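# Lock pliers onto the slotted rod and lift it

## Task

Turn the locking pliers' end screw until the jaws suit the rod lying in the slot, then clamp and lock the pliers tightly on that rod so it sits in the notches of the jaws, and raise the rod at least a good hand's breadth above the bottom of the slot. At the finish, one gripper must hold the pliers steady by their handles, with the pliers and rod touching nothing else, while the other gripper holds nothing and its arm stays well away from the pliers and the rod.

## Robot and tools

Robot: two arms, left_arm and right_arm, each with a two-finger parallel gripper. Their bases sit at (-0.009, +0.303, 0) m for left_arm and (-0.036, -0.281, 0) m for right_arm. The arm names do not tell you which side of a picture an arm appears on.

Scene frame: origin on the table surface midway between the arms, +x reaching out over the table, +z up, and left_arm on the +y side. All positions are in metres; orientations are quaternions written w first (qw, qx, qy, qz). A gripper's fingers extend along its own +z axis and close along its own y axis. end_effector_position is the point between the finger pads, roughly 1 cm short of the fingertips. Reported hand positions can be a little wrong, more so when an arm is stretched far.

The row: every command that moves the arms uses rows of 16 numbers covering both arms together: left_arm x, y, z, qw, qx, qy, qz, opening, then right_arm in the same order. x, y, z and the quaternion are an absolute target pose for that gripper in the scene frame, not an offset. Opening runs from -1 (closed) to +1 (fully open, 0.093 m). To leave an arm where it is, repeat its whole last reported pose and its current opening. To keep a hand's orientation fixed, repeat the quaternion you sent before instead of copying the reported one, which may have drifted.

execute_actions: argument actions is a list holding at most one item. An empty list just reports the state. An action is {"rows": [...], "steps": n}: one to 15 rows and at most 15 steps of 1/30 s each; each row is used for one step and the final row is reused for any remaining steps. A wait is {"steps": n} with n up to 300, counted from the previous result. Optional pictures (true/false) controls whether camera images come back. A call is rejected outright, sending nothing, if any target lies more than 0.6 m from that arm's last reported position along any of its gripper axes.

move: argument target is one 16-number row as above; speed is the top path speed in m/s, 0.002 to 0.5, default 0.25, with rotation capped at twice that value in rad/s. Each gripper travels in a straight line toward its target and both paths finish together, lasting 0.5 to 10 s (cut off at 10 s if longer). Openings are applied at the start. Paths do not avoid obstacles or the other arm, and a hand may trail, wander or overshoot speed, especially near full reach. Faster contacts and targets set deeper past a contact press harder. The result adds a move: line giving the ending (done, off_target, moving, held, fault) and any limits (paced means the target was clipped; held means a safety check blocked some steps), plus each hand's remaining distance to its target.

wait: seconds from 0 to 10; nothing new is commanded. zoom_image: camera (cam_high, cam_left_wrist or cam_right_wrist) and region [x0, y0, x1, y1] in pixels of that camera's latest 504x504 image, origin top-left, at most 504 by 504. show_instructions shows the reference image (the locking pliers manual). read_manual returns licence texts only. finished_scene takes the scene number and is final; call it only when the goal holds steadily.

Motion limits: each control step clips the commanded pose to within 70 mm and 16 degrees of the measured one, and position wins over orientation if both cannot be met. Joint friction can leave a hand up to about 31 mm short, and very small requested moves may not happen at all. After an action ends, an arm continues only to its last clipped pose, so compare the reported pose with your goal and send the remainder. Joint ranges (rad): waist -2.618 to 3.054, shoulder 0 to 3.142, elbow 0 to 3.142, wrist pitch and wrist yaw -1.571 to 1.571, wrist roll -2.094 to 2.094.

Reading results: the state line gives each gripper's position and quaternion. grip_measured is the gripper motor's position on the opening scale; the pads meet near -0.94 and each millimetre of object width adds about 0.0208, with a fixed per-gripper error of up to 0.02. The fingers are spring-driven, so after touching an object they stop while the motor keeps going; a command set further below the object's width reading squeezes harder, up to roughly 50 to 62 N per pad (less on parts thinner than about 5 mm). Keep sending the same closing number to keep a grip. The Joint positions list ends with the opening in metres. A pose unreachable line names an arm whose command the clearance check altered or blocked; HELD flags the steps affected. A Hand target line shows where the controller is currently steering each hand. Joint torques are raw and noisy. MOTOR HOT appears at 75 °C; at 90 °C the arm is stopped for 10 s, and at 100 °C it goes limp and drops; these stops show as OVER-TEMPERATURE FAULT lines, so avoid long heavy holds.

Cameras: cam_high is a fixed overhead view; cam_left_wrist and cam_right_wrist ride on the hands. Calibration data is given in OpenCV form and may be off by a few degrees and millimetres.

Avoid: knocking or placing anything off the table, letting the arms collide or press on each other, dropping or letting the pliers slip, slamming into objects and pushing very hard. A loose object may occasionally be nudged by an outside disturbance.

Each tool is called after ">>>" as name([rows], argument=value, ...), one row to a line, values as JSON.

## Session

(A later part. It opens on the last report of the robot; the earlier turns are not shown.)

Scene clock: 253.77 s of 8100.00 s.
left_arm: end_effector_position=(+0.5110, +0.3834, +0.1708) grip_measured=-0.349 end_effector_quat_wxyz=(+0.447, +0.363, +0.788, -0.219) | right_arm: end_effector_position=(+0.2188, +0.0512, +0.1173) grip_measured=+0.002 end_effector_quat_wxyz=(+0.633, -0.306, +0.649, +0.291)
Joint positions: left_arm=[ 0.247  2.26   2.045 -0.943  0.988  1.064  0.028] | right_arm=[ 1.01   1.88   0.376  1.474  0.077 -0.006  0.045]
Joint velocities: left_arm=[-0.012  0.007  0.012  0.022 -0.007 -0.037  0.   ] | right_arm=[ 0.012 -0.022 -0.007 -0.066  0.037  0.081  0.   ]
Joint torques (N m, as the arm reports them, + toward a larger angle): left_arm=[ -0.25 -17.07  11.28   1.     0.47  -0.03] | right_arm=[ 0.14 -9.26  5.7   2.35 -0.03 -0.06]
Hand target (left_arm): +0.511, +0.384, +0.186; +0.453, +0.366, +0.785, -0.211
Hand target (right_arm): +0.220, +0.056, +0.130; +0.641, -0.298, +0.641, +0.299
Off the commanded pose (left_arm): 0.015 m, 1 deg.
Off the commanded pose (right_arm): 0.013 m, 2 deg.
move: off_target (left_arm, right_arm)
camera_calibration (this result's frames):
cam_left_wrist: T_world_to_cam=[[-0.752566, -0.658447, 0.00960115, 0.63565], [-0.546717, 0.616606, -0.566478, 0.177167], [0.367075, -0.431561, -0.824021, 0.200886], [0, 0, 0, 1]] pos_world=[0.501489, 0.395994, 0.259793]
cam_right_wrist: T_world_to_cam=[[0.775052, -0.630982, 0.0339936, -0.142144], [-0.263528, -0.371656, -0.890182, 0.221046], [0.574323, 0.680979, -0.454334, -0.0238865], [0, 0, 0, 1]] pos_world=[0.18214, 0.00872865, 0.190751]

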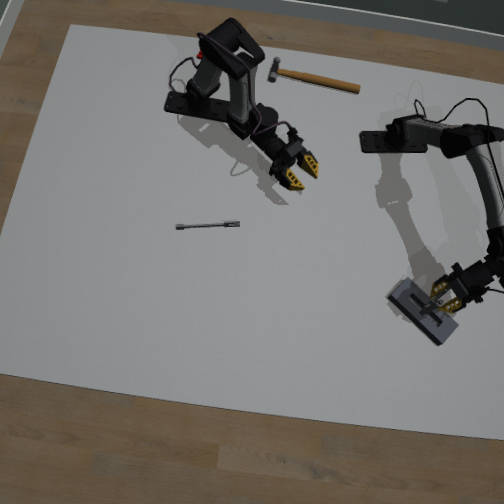

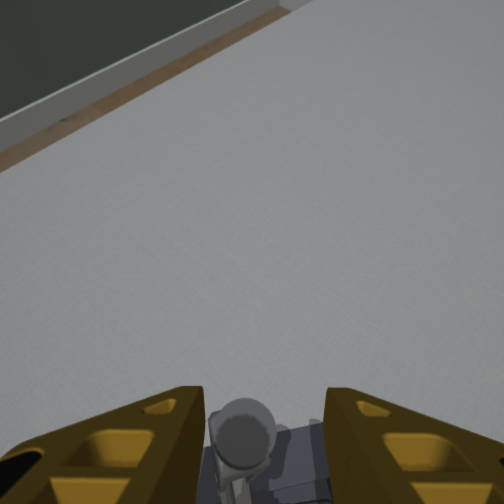

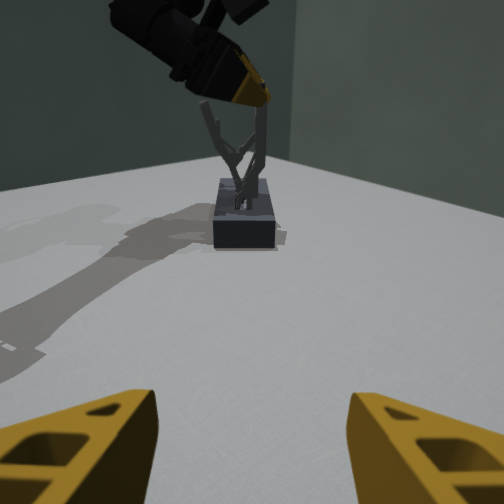

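>>> move(target=[0.516,0.388,0.202,0.453,0.366,0.785,-0.211,-0.35,0.22,0.055,0.13,0.641,-0.299,0.641,0.299,0], speed=0.02)

>>> zoom_image(camera="cam_right_wrist", region=[190, 40, 290, 140])

Scene clock: 260.87 s of 8100.00 s.
left_arm: end_effector_position=(+0.5134, +0.3845, +0.2061) grip_measured=-0.349 end_effector_quat_wxyz=(+0.457, +0.371, +0.782, -0.207) | right_arm: end_effector_position=(+0.2188, +0.0512, +0.1167) grip_measured=+0.002 end_effector_quat_wxyz=(+0.632, -0.306, +0.650, +0.291)
Joint positions: left_arm=[ 0.247  2.26   2.175 -1.037  0.987  1.064  0.028] | right_arm=[ 1.01   1.88   0.376  1.472  0.077 -0.006  0.045]
Joint velocities: left_arm=[ 0.012 -0.002  0.002 -0.022 -0.037 -0.007  0.   ] | right_arm=[-0.002 -0.012 -0.002 -0.007 -0.037 -0.037 -0.001]
Joint torques (N m, as the arm reports them, + toward a larger angle): left_arm=[ -0.03 -13.48  11.43   1.08   0.49   0.  ] | right_arm=[ 0.05 -9.54  5.4   2.35 -0.04 -0.07]
Hand target (left_arm): +0.515, +0.388, +0.202; +0.453, +0.366, +0.785, -0.211
Hand target (right_arm): +0.220, +0.055, +0.130; +0.641, -0.299, +0.641, +0.299
Off the commanded pose (left_arm): 0.006 m, 1 deg.
Off the commanded pose (right_arm): 0.014 m, 2 deg.
move: off_target (right_arm)
camera_calibration (this result's frames):
cam_left_wrist: T_world_to_cam=[[-0.752188, -0.65844, -0.0258952, 0.644991], [-0.527642, 0.625376, -0.57489, 0.186345], [0.394725, -0.418762, -0.817821, 0.20916], [0, 0, 0, 1]] pos_world=[0.500917, 0.39574, 0.294885]
cam_right_wrist: T_world_to_cam=[[0.775097, -0.630919, 0.0341313, -0.142156], [-0.264716, -0.37331, -0.889137, 0.220768], [0.573715, 0.680133, -0.456366, -0.0237092], [0, 0, 0, 1]] pos_world=[0.182228, 0.00885138, 0.190325]

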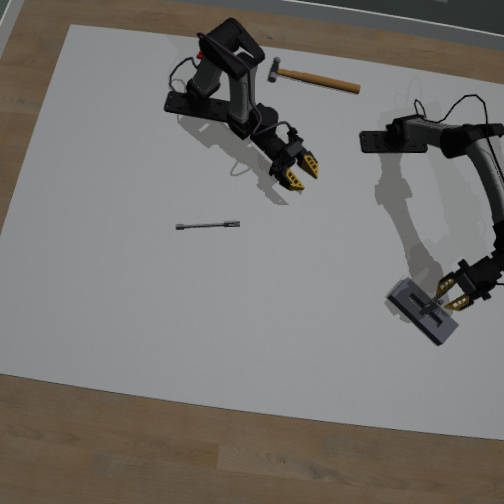

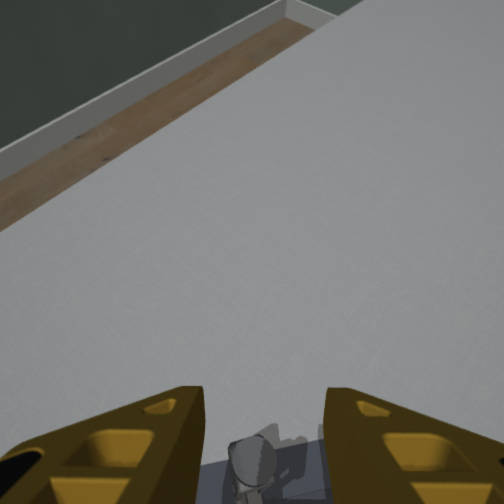

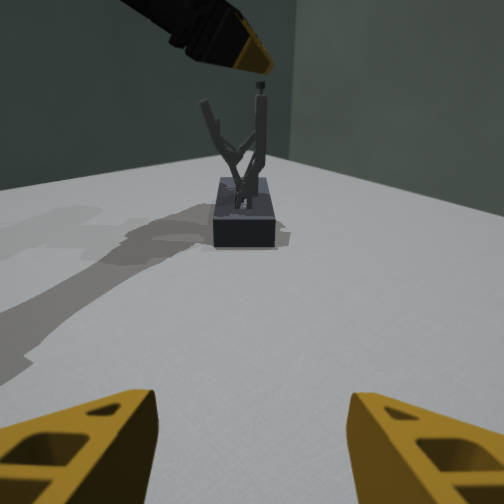

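Region (190, 40, 290, 140) of cam_right_wrist's 504x504 image, scaled by 5.040, with more detail than that image has.

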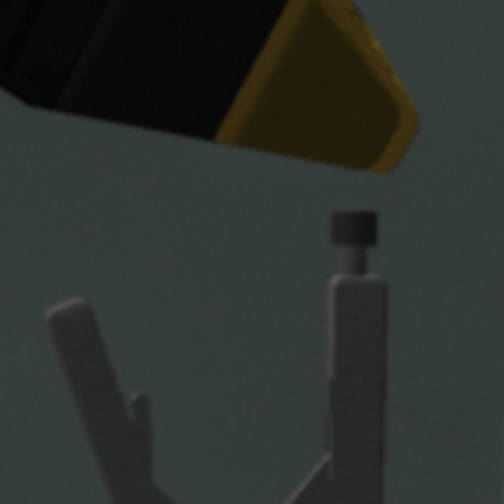

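>>> move(target=[0.513,0.388,0.175,0.453,0.366,0.785,-0.211,-0.35,0.22,0.055,0.13,0.641,-0.299,0.641,0.299,0], speed=0.03)

>>> zoom_image(camera="cam_right_wrist", region=[190, 40, 290, 140])

Scene clock: 264.43 s of 8100.00 s.
left_arm: end_effector_position=(+0.5153, +0.3854, +0.1849) grip_measured=-0.349 end_effector_quat_wxyz=(+0.456, +0.370, +0.782, -0.208) | right_arm: end_effector_position=(+0.2188, +0.0512, +0.1167) grip_measured=+0.002 end_effector_quat_wxyz=(+0.632, -0.306, +0.650, +0.291)
Joint positions: left_arm=[ 0.247  2.26   2.091 -0.956  0.987  1.064  0.028] | right_arm=[ 1.01   1.88   0.376  1.472  0.077 -0.006  0.045]
Joint velocities: left_arm=[-0.002 -0.002 -0.007  0.066 -0.051 -0.037  0.001] | right_arm=[ 0.007  0.002  0.007 -0.037 -0.007 -0.037 -0.   ]
Joint torques (N m, as the arm reports them, + toward a larger angle): left_arm=[  0.16 -15.2    6.2    1.32   0.51   0.12] | right_arm=[ 0.06 -9.54  5.39  2.35 -0.04 -0.08]
Hand target (left_arm): +0.513, +0.388, +0.175; +0.453, +0.366, +0.785, -0.211
Hand target (right_arm): +0.220, +0.055, +0.130; +0.641, -0.299, +0.641, +0.299
Off the commanded pose (left_arm): 0.010 m, 1 deg.
Off the commanded pose (right_arm): 0.014 m, 2 deg.
move: off_target (right_arm)
camera_calibration (this result's frames):
cam_left_wrist: T_world_to_cam=[[-0.752248, -0.658467, -0.0233415, 0.645918], [-0.529041, 0.624746, -0.574289, 0.175446], [0.392733, -0.419659, -0.81832, 0.192895], [0, 0, 0, 1]] pos_world=[0.502952, 0.396657, 0.273683]
cam_right_wrist: T_world_to_cam=[[0.775097, -0.630919, 0.0341313, -0.142156], [-0.264716, -0.37331, -0.889137, 0.220768], [0.573715, 0.680133, -0.456366, -0.0237092], [0, 0, 0, 1]] pos_world=[0.182228, 0.00885138, 0.190325]

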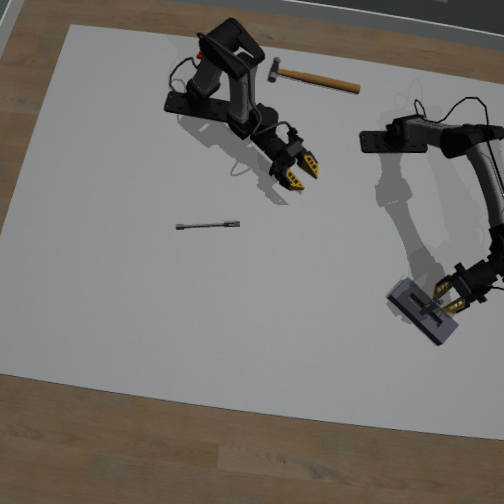

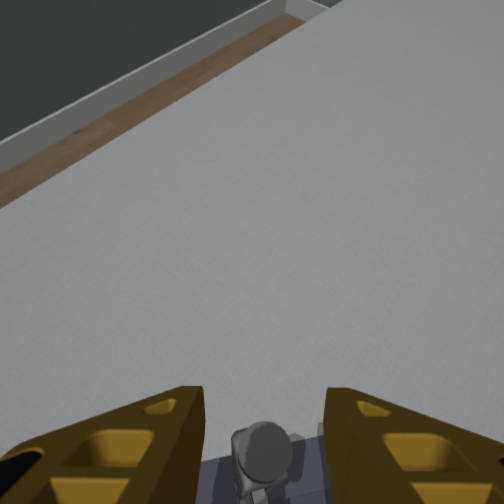

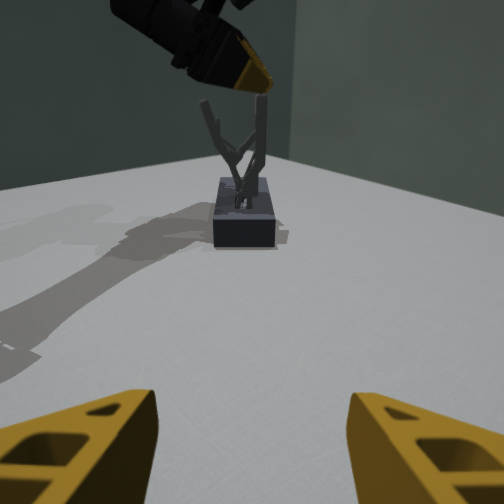

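Region (190, 40, 290, 140) of cam_right_wrist's 504x504 image, scaled by 5.040, with more detail than that image has.

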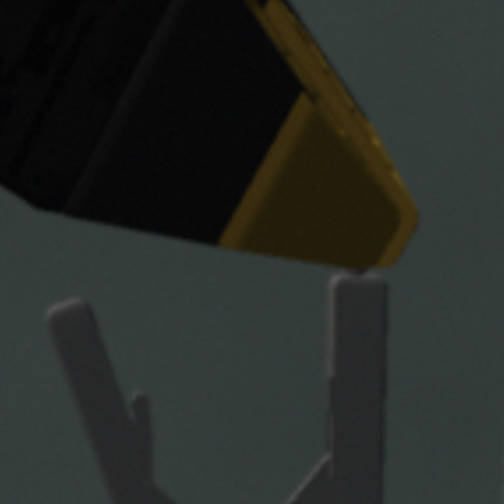

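>>> execute_actions([
  {"rows":[[0.513,0.388,0.175,0.453,0.366,0.785,-0.211,-0.8,0.22,0.055,0.13,0.641,-0.299,0.641,0.299,0]],"steps":10},
], pictures=false)

>>> move(target=[0.515,0.386,0.181,0.410,-0.497,0.709,0.287,-0.8,0.22,0.055,0.13,0.641,-0.299,0.641,0.299,0], speed=0.3)

Scene clock: 267.30 s of 8100.00 s.
left_arm: end_effector_position=(+0.5159, +0.3856, +0.1852) grip_measured=-0.790 end_effector_quat_wxyz=(+0.458, +0.371, +0.781, -0.207) | right_arm: end_effector_position=(+0.2188, +0.0512, +0.1167) grip_measured=+0.002 end_effector_quat_wxyz=(+0.632, -0.306, +0.650, +0.291)
Joint positions: left_arm=[ 0.247  2.26   2.091 -0.951  0.987  1.064  0.007] | right_arm=[ 1.01   1.88   0.376  1.472  0.077 -0.006  0.045]
Joint velocities: left_arm=[-0.007 -0.007 -0.007 -0.066 -0.007  0.037 -0.001] | right_arm=[ 0.007  0.007  0.002 -0.037  0.037  0.037  0.   ]
Joint torques (N m, as the arm reports them, + toward a larger angle): left_arm=[  0.18 -15.43   6.04   1.36   0.5    0.1 ] | right_arm=[ 0.04 -9.56  5.39  2.36 -0.05 -0.07]
Hand target (left_arm): +0.513, +0.388, +0.175; +0.453, +0.366, +0.785, -0.211
Hand target (right_arm): +0.220, +0.055, +0.130; +0.641, -0.299, +0.641, +0.299
Off the commanded pose (left_arm): 0.011 m, 1 deg.
Off the commanded pose (right_arm): 0.014 m, 2 deg.
Steps of this call (steps 1 to 76: nothing new was sent; steps 77 to 86: all 10 steps of this action). Readings (end_effector_position):
77: left_arm (+0.5158, +0.3856, +0.1852) | right_arm (+0.2188, +0.0512, +0.1167)
78: left_arm (+0.5158, +0.3856, +0.1852) | right_arm (+0.2188, +0.0512, +0.1167)
80: left_arm (+0.5159, +0.3856, +0.1852) | right_arm (+0.2188, +0.0512, +0.1167)
84: left_arm (+0.5159, +0.3856, +0.1852) | right_arm (+0.2188, +0.0512, +0.1167)
86: the state above

Scene clock: 271.87 s of 8100.00 s.
left_arm: end_effector_position=(+0.5153, +0.3887, +0.1844) grip_measured=-0.790 end_effector_quat_wxyz=(+0.405, -0.503, +0.711, +0.278) | right_arm: end_effector_position=(+0.2188, +0.0512, +0.1167) grip_measured=+0.002 end_effector_quat_wxyz=(+0.632, -0.306, +0.650, +0.291)
Joint positions: left_arm=[-0.281  2.314  2.201 -1.071 -0.977 -1.127  0.007] | right_arm=[ 1.01   1.88   0.376  1.472  0.077 -0.006  0.045]
Joint velocities: left_arm=[-0.017  0.007 -0.002  0.022 -0.051 -0.125  0.   ] | right_arm=[ 0.007 -0.007 -0.002 -0.022 -0.022  0.037 -0.001]
Joint torques (N m, as the arm reports them, + toward a larger angle): left_arm=[ -1.09 -13.92  11.17   0.83  -0.69   0.02] | right_arm=[ 0.05 -9.59  5.4   2.35 -0.04 -0.06]
Hand target (left_arm): +0.515, +0.384, +0.180; +0.399, -0.498, +0.716, +0.284
Hand target (right_arm): +0.220, +0.055, +0.130; +0.641, -0.299, +0.641, +0.299
Off the commanded pose (left_arm): 0.004 m, 1 deg.
Off the commanded pose (right_arm): 0.014 m, 2 deg.
move: off_target (right_arm)
camera_calibration (this result's frames):
cam_left_wrist: T_world_to_cam=[[0.948438, -0.316963, 0.000379004, -0.365378], [-0.263694, -0.789705, -0.553924, 0.582452], [0.175873, 0.525262, -0.832567, -0.0589946], [0, 0, 0, 1]] pos_world=[0.510503, 0.375141, 0.273656]
cam_right_wrist: T_world_to_cam=[[0.775097, -0.630919, 0.0341313, -0.142156], [-0.264716, -0.37331, -0.889137, 0.220768], [0.573715, 0.680133, -0.456366, -0.0237092], [0, 0, 0, 1]] pos_world=[0.182228, 0.00885138, 0.190325]

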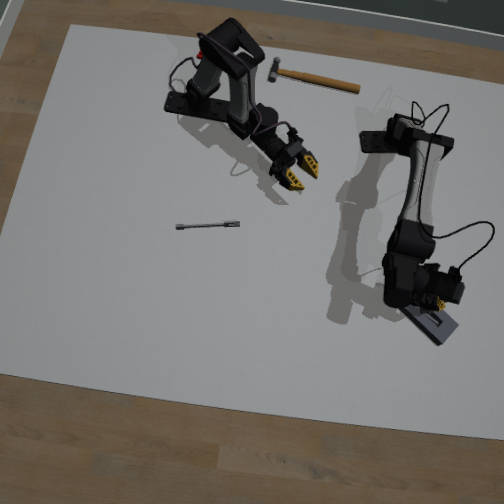

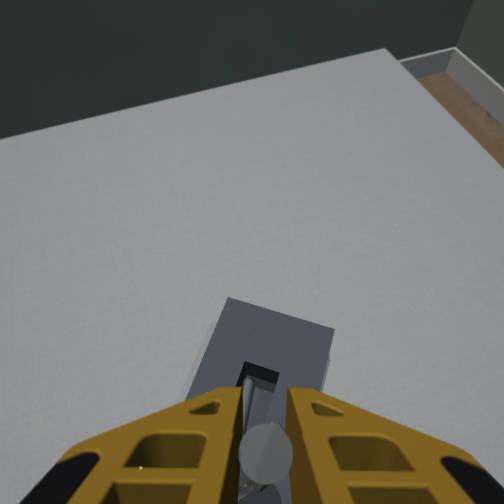

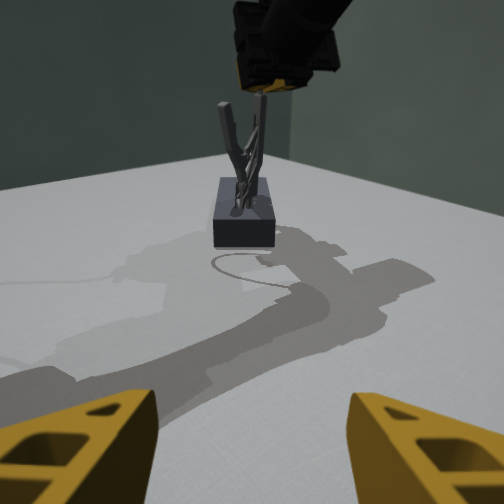

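>>> execute_actions([
  {"rows":[[0.515,0.388,0.184,0.410,-0.497,0.709,0.287,-0.7,0.22,0.055,0.13,0.641,-0.299,0.641,0.299,0],[0.515,0.388,0.184,0.410,-0.497,0.709,0.287,-0.65,0.22,0.055,0.13,0.641,-0.299,0.641,0.299,0],[0.515,0.388,0.184,0.410,-0.497,0.709,0.287,-0.6,0.22,0.055,0.13,0.641,-0.299,0.641,0.299,0],[0.515,0.388,0.184,0.410,-0.497,0.709,0.287,-0.5,0.22,0.055,0.13,0.641,-0.299,0.641,0.299,0],[0.515,0.388,0.184,0.410,-0.497,0.709,0.287,-0.4,0.22,0.055,0.13,0.641,-0.299,0.641,0.299,0],[0.515,0.388,0.184,0.410,-0.497,0.709,0.287,-0.25,0.22,0.055,0.13,0.641,-0.299,0.641,0.299,0]],"steps":12},
])

Scene clock: 277.17 s of 8100.00 s.
left_arm: end_effector_position=(+0.5151, +0.3902, +0.1867) grip_measured=-0.251 end_effector_quat_wxyz=(+0.409, -0.503, +0.707, +0.282) | right_arm: end_effector_position=(+0.2188, +0.0512, +0.1167) grip_measured=+0.002 end_effector_quat_wxyz=(+0.632, -0.306, +0.650, +0.291)
Joint positions: left_arm=[-0.281  2.314  2.203 -1.069 -0.993 -1.129  0.033] | right_arm=[ 1.01   1.88   0.376  1.472  0.077 -0.006  0.045]
Joint velocities: left_arm=[-0.002  0.007 -0.002 -0.007  0.007  0.022 -0.002] | right_arm=[-0.017  0.012  0.007 -0.051  0.081  0.051 -0.001]
Joint torques (N m, as the arm reports them, + toward a larger angle): left_arm=[ -0.71 -16.02   7.22   1.22  -0.73   0.13] | right_arm=[ 0.09 -9.61  5.38  2.35 -0.04 -0.07]
Hand target (left_arm): +0.515, +0.388, +0.184; +0.410, -0.497, +0.709, +0.287
Hand target (right_arm): +0.220, +0.055, +0.130; +0.641, -0.299, +0.641, +0.299
Off the commanded pose (left_arm): 0.004 m, 1 deg.
Off the commanded pose (right_arm): 0.014 m, 2 deg.
Steps of this call (steps 1 to 147: nothing new was sent; steps 148 to 159: all 12 steps of this action). Readings (end_effector_position):
148: left_arm (+0.5150, +0.3889, +0.1846) | right_arm (+0.2188, +0.0512, +0.1167)
149: left_arm (+0.5150, +0.3891, +0.1849) | right_arm (+0.2188, +0.0512, +0.1167)
151: left_arm (+0.5149, +0.3895, +0.1856) | right_arm (+0.2188, +0.0512, +0.1167)
155: left_arm (+0.5150, +0.3900, +0.1864) | right_arm (+0.2188, +0.0512, +0.1167)
159: the state above
camera_calibration (this result's frames):
cam_left_wrist: T_world_to_cam=[[0.950659, -0.310233, 0.00187587, -0.368753], [-0.254736, -0.784022, -0.566056, 0.58029], [0.17708, 0.537648, -0.824365, -0.0647904], [0, 0, 0, 1]] pos_world=[0.509852, 0.375395, 0.275758]
cam_right_wrist: T_world_to_cam=[[0.775097, -0.630919, 0.0341313, -0.142156], [-0.264716, -0.37331, -0.889137, 0.220768], [0.573715, 0.680133, -0.456366, -0.0237092], [0, 0, 0, 1]] pos_world=[0.182228, 0.00885138, 0.190325]

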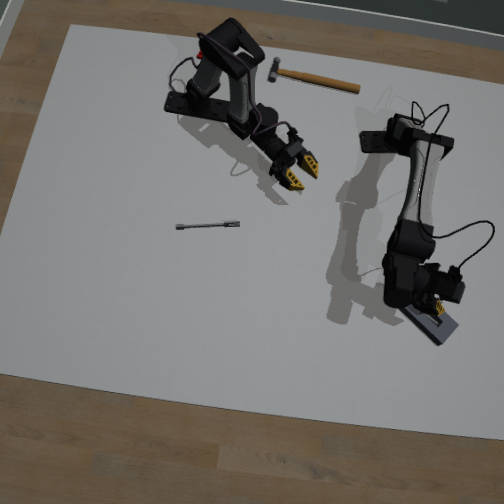

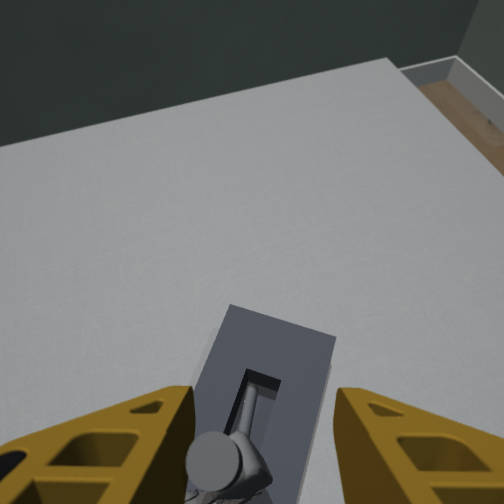

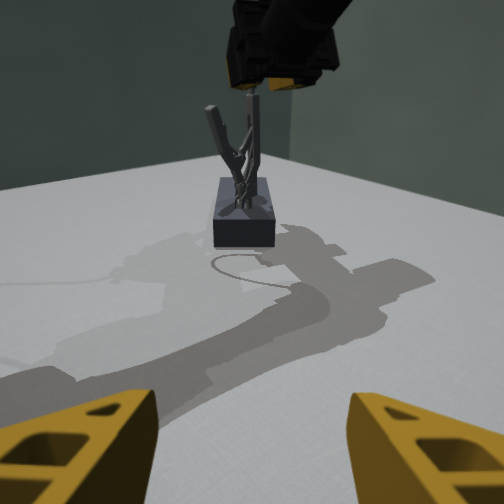

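>>> execute_actions([
  {"rows":[[0.515,0.388,0.184,0.410,-0.497,0.709,0.287,-0.4,0.22,0.055,0.13,0.641,-0.299,0.641,0.299,0],[0.515,0.388,0.184,0.410,-0.497,0.709,0.287,-0.5,0.22,0.055,0.13,0.641,-0.299,0.641,0.299,0],[0.515,0.388,0.184,0.410,-0.497,0.709,0.287,-0.6,0.22,0.055,0.13,0.641,-0.299,0.641,0.299,0],[0.515,0.388,0.184,0.410,-0.497,0.709,0.287,-0.7,0.22,0.055,0.13,0.641,-0.299,0.641,0.299,0],[0.515,0.388,0.184,0.410,-0.497,0.709,0.287,-0.78,0.22,0.055,0.13,0.641,-0.299,0.641,0.299,0],[0.517,0.393,0.184,0.410,-0.497,0.709,0.287,-0.78,0.22,0.055,0.13,0.641,-0.299,0.641,0.299,0],[0.519,0.398,0.184,0.410,-0.497,0.709,0.287,-0.78,0.22,0.055,0.13,0.641,-0.299,0.641,0.299,0],[0.521,0.403,0.184,0.410,-0.497,0.709,0.287,-0.78,0.22,0.055,0.13,0.641,-0.299,0.641,0.299,0],[0.523,0.408,0.184,0.410,-0.497,0.709,0.287,-0.78,0.22,0.055,0.13,0.641,-0.299,0.641,0.299,0]],"steps":15},
])

Scene clock: 282.30 s of 8100.00 s.
left_arm: end_effector_position=(+0.5195, +0.4045, +0.1876) grip_measured=-0.772 end_effector_quat_wxyz=(+0.408, -0.502, +0.709, +0.282) | right_arm: end_effector_position=(+0.2188, +0.0512, +0.1167) grip_measured=+0.002 end_effector_quat_wxyz=(+0.632, -0.306, +0.650, +0.291)
Joint positions: left_arm=[-0.25   2.314  2.203 -1.026 -0.977 -1.072  0.008] | right_arm=[ 1.01   1.88   0.376  1.472  0.077 -0.006  0.045]
Joint velocities: left_arm=[ 0.056  0.007  0.002  0.066 -0.022  0.11   0.   ] | right_arm=[-0.012 -0.002  0.002 -0.022 -0.051  0.066 -0.   ]
Joint torques (N m, as the arm reports them, + toward a larger angle): left_arm=[ -0.06 -15.12   8.5    1.37  -0.81   0.17] | right_arm=[ 0.12 -9.57  5.43  2.35 -0.04 -0.06]
Hand target (left_arm): +0.523, +0.408, +0.184; +0.410, -0.497, +0.709, +0.288
Hand target (right_arm): +0.220, +0.055, +0.130; +0.641, -0.299, +0.641, +0.299
Off the commanded pose (left_arm): 0.006 m, 1 deg.
Off the commanded pose (right_arm): 0.014 m, 2 deg.
Steps of this call (steps 1 to 139: nothing new was sent; steps 140 to 154: all 15 steps of this action). Readings (end_effector_position):
140: left_arm (+0.5151, +0.3903, +0.1870) | right_arm (+0.2188, +0.0512, +0.1167)
141: left_arm (+0.5152, +0.3903, +0.1870) | right_arm (+0.2188, +0.0512, +0.1167)
143: left_arm (+0.5153, +0.3903, +0.1870) | right_arm (+0.2188, +0.0512, +0.1167)
147: left_arm (+0.5165, +0.3910, +0.1873) | right_arm (+0.2188, +0.0512, +0.1167)
154: the state above
camera_calibration (this result's frames):
cam_left_wrist: T_world_to_cam=[[0.949368, -0.314159, -0.00212025, -0.365493], [-0.260647, -0.783855, -0.563591, 0.595634], [0.175395, 0.535608, -0.826051, -0.070563], [0, 0, 0, 1]] pos_world=[0.514614, 0.389862, 0.27663]
cam_right_wrist: T_world_to_cam=[[0.775097, -0.630919, 0.0341313, -0.142156], [-0.264716, -0.37331, -0.889137, 0.220768], [0.573715, 0.680133, -0.456366, -0.0237092], [0, 0, 0, 1]] pos_world=[0.182228, 0.00885138, 0.190325]

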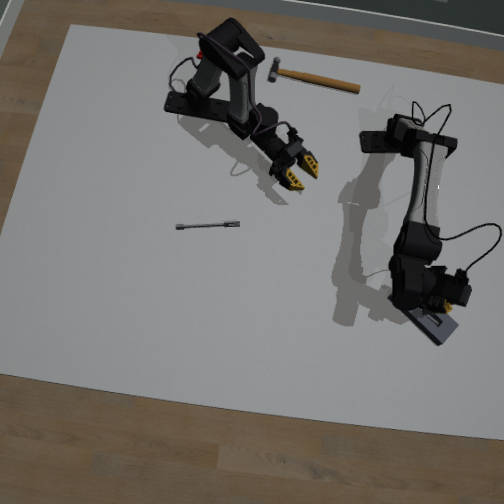

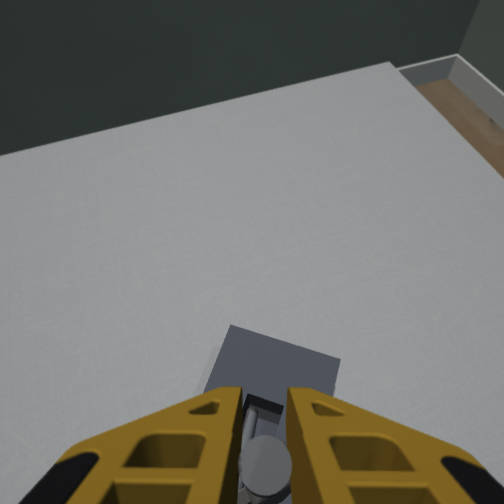

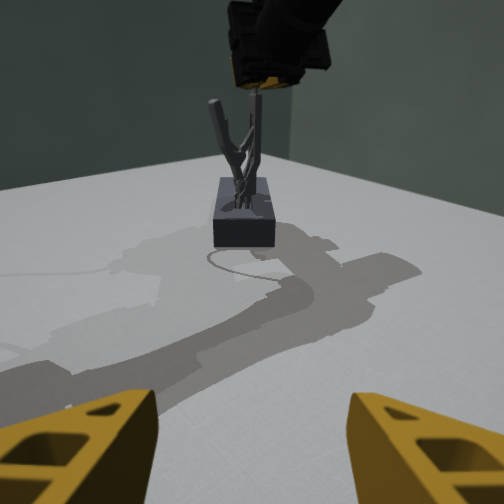

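>>> execute_actions([
  {"rows":[[0.521,0.406,0.184,0.410,-0.497,0.709,0.287,-0.7,0.22,0.055,0.13,0.641,-0.299,0.641,0.299,0],[0.521,0.406,0.184,0.410,-0.497,0.709,0.287,-0.66,0.22,0.055,0.13,0.641,-0.299,0.641,0.299,0],[0.521,0.406,0.184,0.410,-0.497,0.709,0.287,-0.62,0.22,0.055,0.13,0.641,-0.299,0.641,0.299,0],[0.521,0.406,0.184,0.410,-0.497,0.709,0.287,-0.55,0.22,0.055,0.13,0.641,-0.299,0.641,0.299,0],[0.521,0.406,0.184,0.410,-0.497,0.709,0.287,-0.45,0.22,0.055,0.13,0.641,-0.299,0.641,0.299,0],[0.521,0.406,0.184,0.410,-0.497,0.709,0.287,-0.35,0.22,0.055,0.13,0.641,-0.299,0.641,0.299,0],[0.521,0.406,0.184,0.410,-0.497,0.709,0.287,-0.25,0.22,0.055,0.13,0.641,-0.299,0.641,0.299,0]],"steps":15},
])

Scene clock: 286.67 s of 8100.00 s.
left_arm: end_effector_position=(+0.5219, +0.4053, +0.1891) grip_measured=-0.251 end_effector_quat_wxyz=(+0.412, -0.500, +0.708, +0.281) | right_arm: end_effector_position=(+0.2188, +0.0512, +0.1167) grip_measured=+0.002 end_effector_quat_wxyz=(+0.632, -0.306, +0.650, +0.291)
Joint positions: left_arm=[-0.248  2.314  2.203 -1.008 -0.979 -1.059  0.033] | right_arm=[ 1.01   1.88   0.376  1.472  0.077 -0.006  0.045]
Joint velocities: left_arm=[ 0.002 -0.012 -0.007 -0.081  0.007  0.022  0.001] | right_arm=[ 0.002 -0.007  0.007  0.037 -0.022  0.037  0.001]
Joint torques (N m, as the arm reports them, + toward a larger angle): left_arm=[ -0.32 -16.01   7.17   1.31  -0.72   0.08] | right_arm=[ 0.09 -9.59  5.41  2.34 -0.03 -0.07]
Hand target (left_arm): +0.521, +0.406, +0.184; +0.410, -0.497, +0.709, +0.287
Hand target (right_arm): +0.220, +0.055, +0.130; +0.641, -0.299, +0.641, +0.299
Off the commanded pose (left_arm): 0.005 m, 1 deg.
Off the commanded pose (right_arm): 0.014 m, 2 deg.
Steps of this call (steps 1 to 116: nothing new was sent; steps 117 to 131: all 15 steps of this action). Readings (end_effector_position):
117: left_arm (+0.5210, +0.4048, +0.1878) | right_arm (+0.2188, +0.0512, +0.1167)
118: left_arm (+0.5210, +0.4049, +0.1878) | right_arm (+0.2188, +0.0512, +0.1167)
120: left_arm (+0.5212, +0.4051, +0.1882) | right_arm (+0.2188, +0.0512, +0.1167)
124: left_arm (+0.5216, +0.4052, +0.1887) | right_arm (+0.2188, +0.0512, +0.1167)
131: the state above
camera_calibration (this result's frames):
cam_left_wrist: T_world_to_cam=[[0.947973, -0.318338, 0.00294398, -0.366055], [-0.260231, -0.780197, -0.568835, 0.597028], [0.183378, 0.538474, -0.822447, -0.076182], [0, 0, 0, 1]] pos_world=[0.516346, 0.390292, 0.278032]
cam_right_wrist: T_world_to_cam=[[0.775097, -0.630919, 0.0341313, -0.142156], [-0.264716, -0.37331, -0.889137, 0.220768], [0.573715, 0.680133, -0.456366, -0.0237092], [0, 0, 0, 1]] pos_world=[0.182228, 0.00885138, 0.190325]

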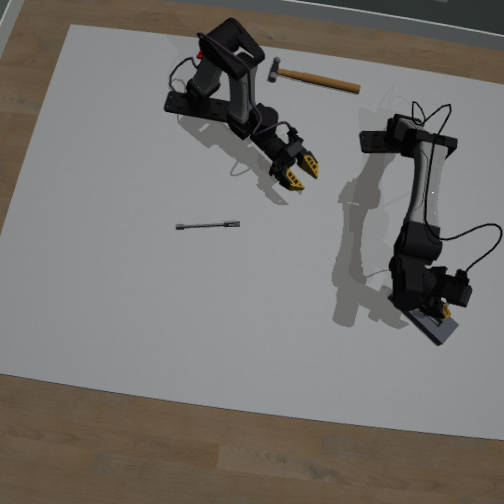

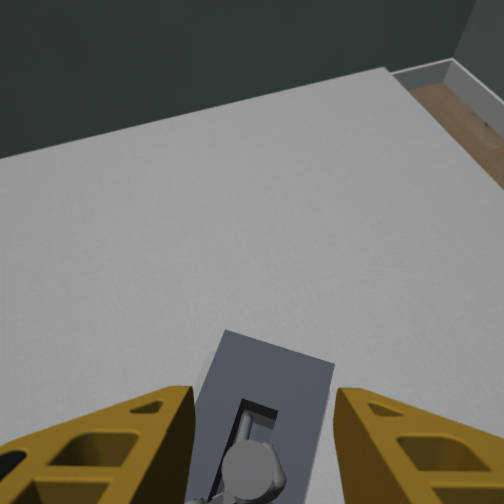

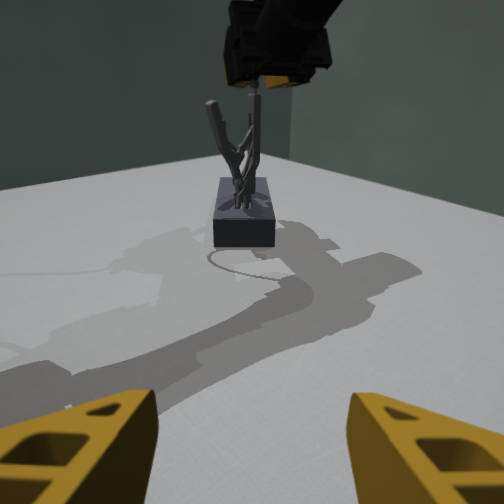

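>>> move(target=[0.518,0.403,0.184,0.462,0.331,0.800,-0.191,-0.25,0.22,0.055,0.13,0.641,-0.299,0.641,0.299,0], speed=0.35)

>>> zoom_image(camera="cam_right_wrist", region=[190, 40, 290, 140])

Scene clock: 295.57 s of 8100.00 s.
left_arm: end_effector_position=(+0.5160, +0.4007, +0.1867) grip_measured=-0.251 end_effector_quat_wxyz=(+0.466, +0.337, +0.799, -0.178) | right_arm: end_effector_position=(+0.2188, +0.0512, +0.1167) grip_measured=+0.002 end_effector_quat_wxyz=(+0.632, -0.306, +0.650, +0.291)
Joint positions: left_arm=[ 0.264  2.19   1.973 -0.803  0.939  0.955  0.033] | right_arm=[ 1.01   1.88   0.376  1.472  0.077 -0.006  0.045]
Joint velocities: left_arm=[-0.007  0.007  0.002 -0.11   0.022 -0.007 -0.001] | right_arm=[ 0.007 -0.017 -0.002  0.022 -0.022 -0.007  0.   ]
Joint torques (N m, as the arm reports them, + toward a larger angle): left_arm=[  0.06 -13.22  11.68   1.29   0.5    0.12] | right_arm=[ 0.07 -9.54  5.44  2.35 -0.04 -0.06]
Hand target (left_arm): +0.518, +0.405, +0.185; +0.466, +0.337, +0.798, -0.179
Hand target (right_arm): +0.220, +0.055, +0.130; +0.641, -0.299, +0.641, +0.299
Off the commanded pose (left_arm): 0.004 m, 2 deg.
Off the commanded pose (right_arm): 0.014 m, 2 deg.
move: off_target (right_arm)
camera_calibration (this result's frames):
cam_left_wrist: T_world_to_cam=[[-0.685991, -0.726408, -0.0418074, 0.653146], [-0.581551, 0.581912, -0.568487, 0.210501], [0.437281, -0.365664, -0.82163, 0.156565], [0, 0, 0, 1]] pos_world=[0.502006, 0.409208, 0.275612]
cam_right_wrist: T_world_to_cam=[[0.775097, -0.630919, 0.0341313, -0.142156], [-0.264716, -0.37331, -0.889137, 0.220768], [0.573715, 0.680133, -0.456366, -0.0237092], [0, 0, 0, 1]] pos_world=[0.182228, 0.00885138, 0.190325]

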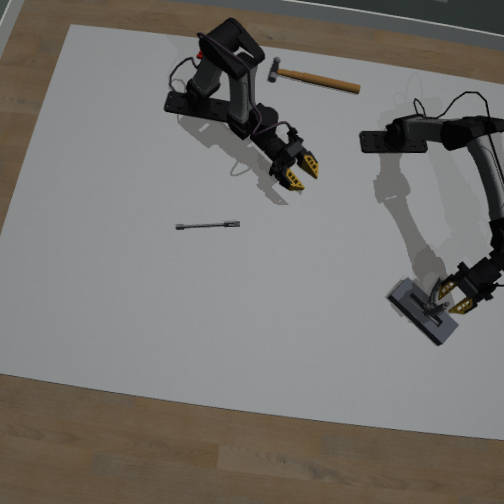

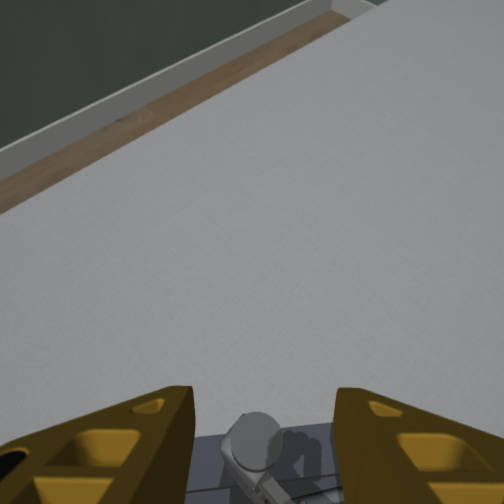

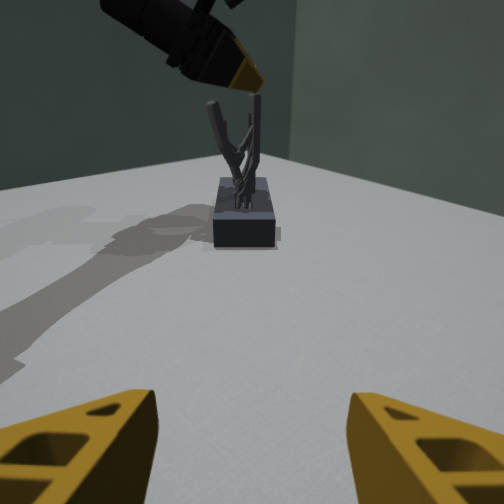

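Region (190, 40, 290, 140) of cam_right_wrist's 504x504 image, scaled by 5.040, with more detail than that image has.

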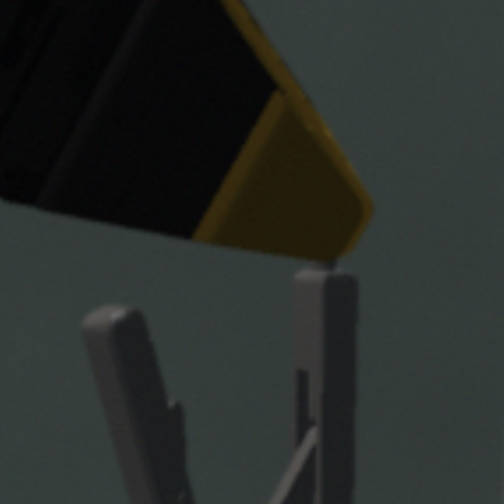

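>>> execute_actions([
  {"rows":[[0.518,0.403,0.184,0.462,0.331,0.800,-0.191,-0.5,0.2188,0.0512,0.1167,0.632,-0.306,0.65,0.291,0],[0.518,0.403,0.184,0.462,0.331,0.800,-0.191,-0.65,0.2188,0.0512,0.1167,0.632,-0.306,0.65,0.291,0],[0.518,0.403,0.184,0.462,0.331,0.800,-0.191,-0.8,0.2188,0.0512,0.1167,0.632,-0.306,0.65,0.291,0]],"steps":9},
], pictures=false)

>>> move(target=[0.519,0.400,0.183,0.410,-0.497,0.709,0.287,-0.8,0.2188,0.0512,0.1167,0.632,-0.306,0.65,0.291,0], speed=0.35)

>>> execute_actions([
  {"rows":[[0.519,0.400,0.183,0.410,-0.497,0.709,0.287,-0.7,0.2188,0.0512,0.1167,0.632,-0.306,0.65,0.291,0],[0.519,0.400,0.183,0.410,-0.497,0.709,0.287,-0.66,0.2188,0.0512,0.1167,0.632,-0.306,0.65,0.291,0],[0.519,0.400,0.183,0.410,-0.497,0.709,0.287,-0.62,0.2188,0.0512,0.1167,0.632,-0.306,0.65,0.291,0],[0.519,0.400,0.183,0.410,-0.497,0.709,0.287,-0.55,0.2188,0.0512,0.1167,0.632,-0.306,0.65,0.291,0],[0.519,0.400,0.183,0.410,-0.497,0.709,0.287,-0.45,0.2188,0.0512,0.1167,0.632,-0.306,0.65,0.291,0],[0.519,0.400,0.183,0.410,-0.497,0.709,0.287,-0.35,0.2188,0.0512,0.1167,0.632,-0.306,0.65,0.291,0],[0.519,0.400,0.183,0.410,-0.497,0.709,0.287,-0.25,0.2188,0.0512,0.1167,0.632,-0.306,0.65,0.291,0]],"steps":13},
])

Scene clock: 302.57 s of 8100.00 s.
left_arm: end_effector_position=(+0.5166, +0.4001, +0.1865) grip_measured=-0.790 end_effector_quat_wxyz=(+0.465, +0.337, +0.798, -0.183) | right_arm: end_effector_position=(+0.2188, +0.0512, +0.1167) grip_measured=+0.002 end_effector_quat_wxyz=(+0.632, -0.306, +0.650, +0.291)
Joint positions: left_arm=[ 0.264  2.2    1.989 -0.817  0.948  0.957  0.007] | right_arm=[ 1.01   1.88   0.376  1.472  0.077 -0.006  0.045]
Joint velocities: left_arm=[-0.007 -0.012  0.002 -0.037 -0.022  0.037 -0.001] | right_arm=[-0.012  0.007 -0.002  0.007 -0.066 -0.037  0.001]
Joint torques (N m, as the arm reports them, + toward a larger angle): left_arm=[  0.07 -13.23  11.47   1.2    0.51   0.02] | right_arm=[-0.31 -7.26  4.25  2.45 -0.08 -0.13]
Hand target (left_arm): +0.518, +0.403, +0.184; +0.463, +0.331, +0.800, -0.191
Hand target (right_arm): +0.219, +0.051, +0.117; +0.632, -0.306, +0.650, +0.291
Off the commanded pose (left_arm): 0.004 m, 1 deg.
Off the commanded pose (right_arm): 0.000 m, 0 deg.
Steps of this call (steps 1 to 201: nothing new was sent; steps 202 to 210: all 9 steps of this action). Readings (end_effector_position):
202: left_arm (+0.5156, +0.4004, +0.1865) | right_arm (+0.2188, +0.0512, +0.1167)
203: left_arm (+0.5159, +0.4003, +0.1868) | right_arm (+0.2188, +0.0512, +0.1167)
205: left_arm (+0.5165, +0.4003, +0.1865) | right_arm (+0.2188, +0.0512, +0.1167)
209: left_arm (+0.5167, +0.4001, +0.1865) | right_arm (+0.2188, +0.0512, +0.1167)
210: the state above

Scene clock: 306.57 s of 8100.00 s.
left_arm: end_effector_position=(+0.5205, +0.4004, +0.1858) grip_measured=-0.790 end_effector_quat_wxyz=(+0.406, -0.503, +0.713, +0.272) | right_arm: end_effector_position=(+0.2188, +0.0512, +0.1167) grip_measured=+0.002 end_effector_quat_wxyz=(+0.632, -0.306, +0.650, +0.291)
Joint positions: left_arm=[-0.254  2.311  2.199 -1.024 -0.957 -1.079  0.007] | right_arm=[ 1.01   1.88   0.376  1.472  0.077 -0.006  0.045]
Joint velocities: left_arm=[-0.012  0.002  0.022 -0.066 -0.037 -0.095 -0.   ] | right_arm=[-0.012  0.007 -0.012 -0.037  0.066 -0.037  0.   ]
Joint torques (N m, as the arm reports them, + toward a larger angle): left_arm=[ -0.79 -13.91  11.11   0.84  -0.77   0.05] | right_arm=[-0.3  -7.22  4.24  2.45 -0.07 -0.13]
Hand target (left_arm): +0.519, +0.398, +0.182; +0.399, -0.498, +0.716, +0.283
Hand target (right_arm): +0.219, +0.051, +0.117; +0.632, -0.306, +0.650, +0.291
Off the commanded pose (left_arm): 0.003 m, 2 deg.
Off the commanded pose (right_arm): 0.000 m, 0 deg.
move: done
camera_calibration (this result's frames):
cam_left_wrist: T_world_to_cam=[[0.94647, -0.322659, 0.00925654, -0.36492], [-0.264769, -0.792423, -0.549512, 0.59464], [0.18464, 0.517646, -0.835435, -0.0658257], [0, 0, 0, 1]] pos_world=[0.514983, 0.387536, 0.275147]
cam_right_wrist: T_world_to_cam=[[0.775097, -0.630919, 0.0341313, -0.142156], [-0.264716, -0.37331, -0.889137, 0.220768], [0.573715, 0.680133, -0.456366, -0.0237092], [0, 0, 0, 1]] pos_world=[0.182228, 0.00885138, 0.190325]

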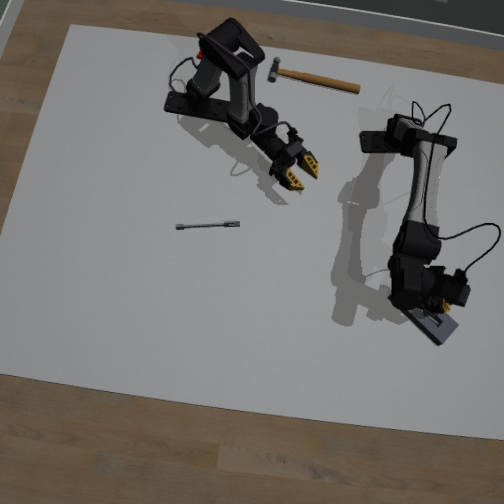

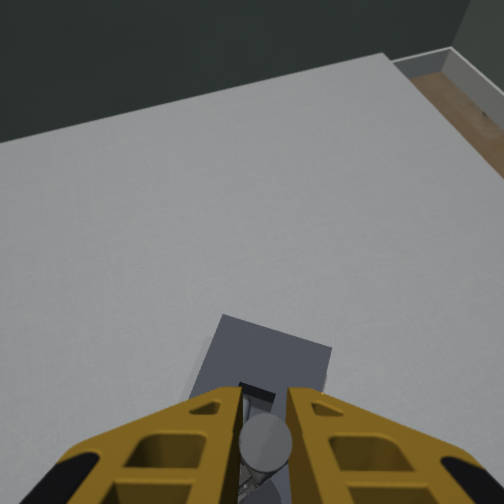

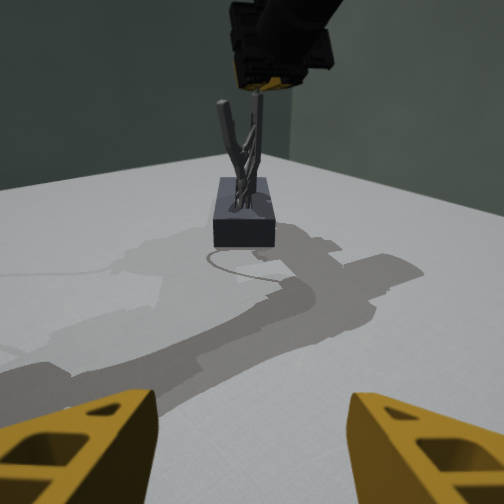

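Scene clock: 307.00 s of 8100.00 s.
left_arm: end_effector_position=(+0.5195, +0.4028, +0.1891) grip_measured=-0.251 end_effector_quat_wxyz=(+0.412, -0.503, +0.706, +0.281) | right_arm: end_effector_position=(+0.2188, +0.0512, +0.1167) grip_measured=+0.002 end_effector_quat_wxyz=(+0.632, -0.306, +0.650, +0.291)
Joint positions: left_arm=[-0.254  2.311  2.199 -1.023 -0.982 -1.079  0.033] | right_arm=[ 1.01   1.88   0.376  1.472  0.077 -0.006  0.045]
Joint velocities: left_arm=[-0.002  0.002 -0.012 -0.051 -0.022 -0.051 -0.001] | right_arm=[-0.002  0.007  0.002  0.022 -0.022 -0.037 -0.   ]
Joint torques (N m, as the arm reports them, + toward a larger angle): left_arm=[ -0.8  -15.62   6.99   1.33  -0.72   0.09] | right_arm=[-0.35 -7.28  4.18  2.45 -0.05 -0.13]
Hand target (left_arm): +0.519, +0.400, +0.183; +0.409, -0.497, +0.709, +0.287
Hand target (right_arm): +0.219, +0.051, +0.117; +0.632, -0.306, +0.650, +0.291
Off the commanded pose (left_arm): 0.007 m, 1 deg.
Off the commanded pose (right_arm): 0.000 m, 0 deg.
Steps of this call (steps 1 to 13: all 13 steps of this action). Readings (end_effector_position):
1: left_arm (+0.5204, +0.4006, +0.1862) | right_arm (+0.2188, +0.0512, +0.1167)
2: left_arm (+0.5203, +0.4009, +0.1866) | right_arm (+0.2188, +0.0512, +0.1167)
4: left_arm (+0.5199, +0.4017, +0.1876) | right_arm (+0.2188, +0.0512, +0.1167)
8: left_arm (+0.5196, +0.4025, +0.1886) | right_arm (+0.2188, +0.0512, +0.1167)
13: the state above
camera_calibration (this result's frames):
cam_left_wrist: T_world_to_cam=[[0.949831, -0.312714, 0.00559565, -0.368242], [-0.254376, -0.782799, -0.567907, 0.592286], [0.181972, 0.537992, -0.823074, -0.0733509], [0, 0, 0, 1]] pos_world=[0.513779, 0.387949, 0.27805]
cam_right_wrist: T_world_to_cam=[[0.775097, -0.630919, 0.0341313, -0.142156], [-0.264716, -0.37331, -0.889137, 0.220768], [0.573715, 0.680133, -0.456366, -0.0237092], [0, 0, 0, 1]] pos_world=[0.182228, 0.00885138, 0.190325]

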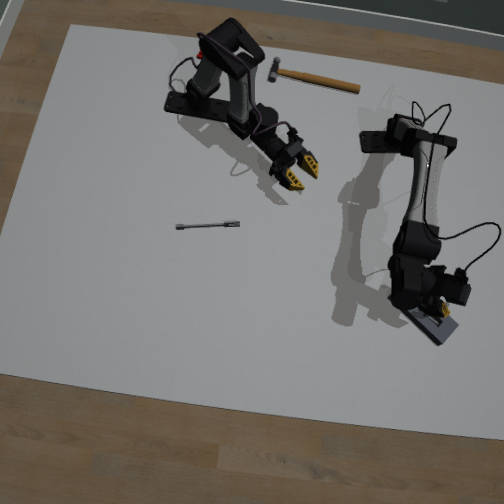

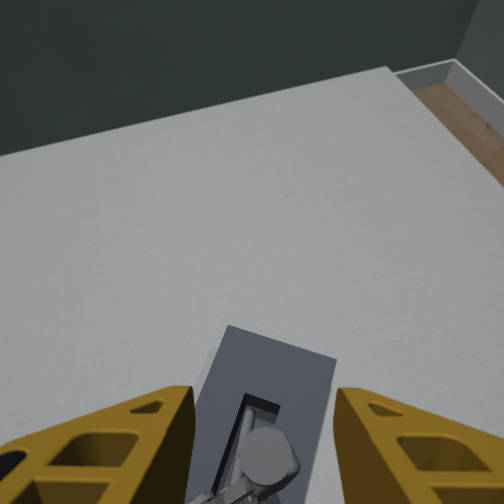

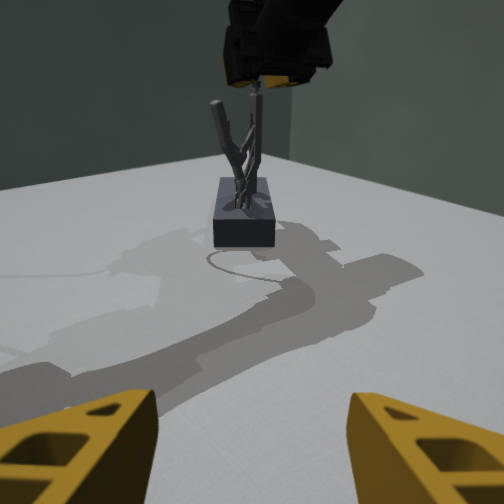

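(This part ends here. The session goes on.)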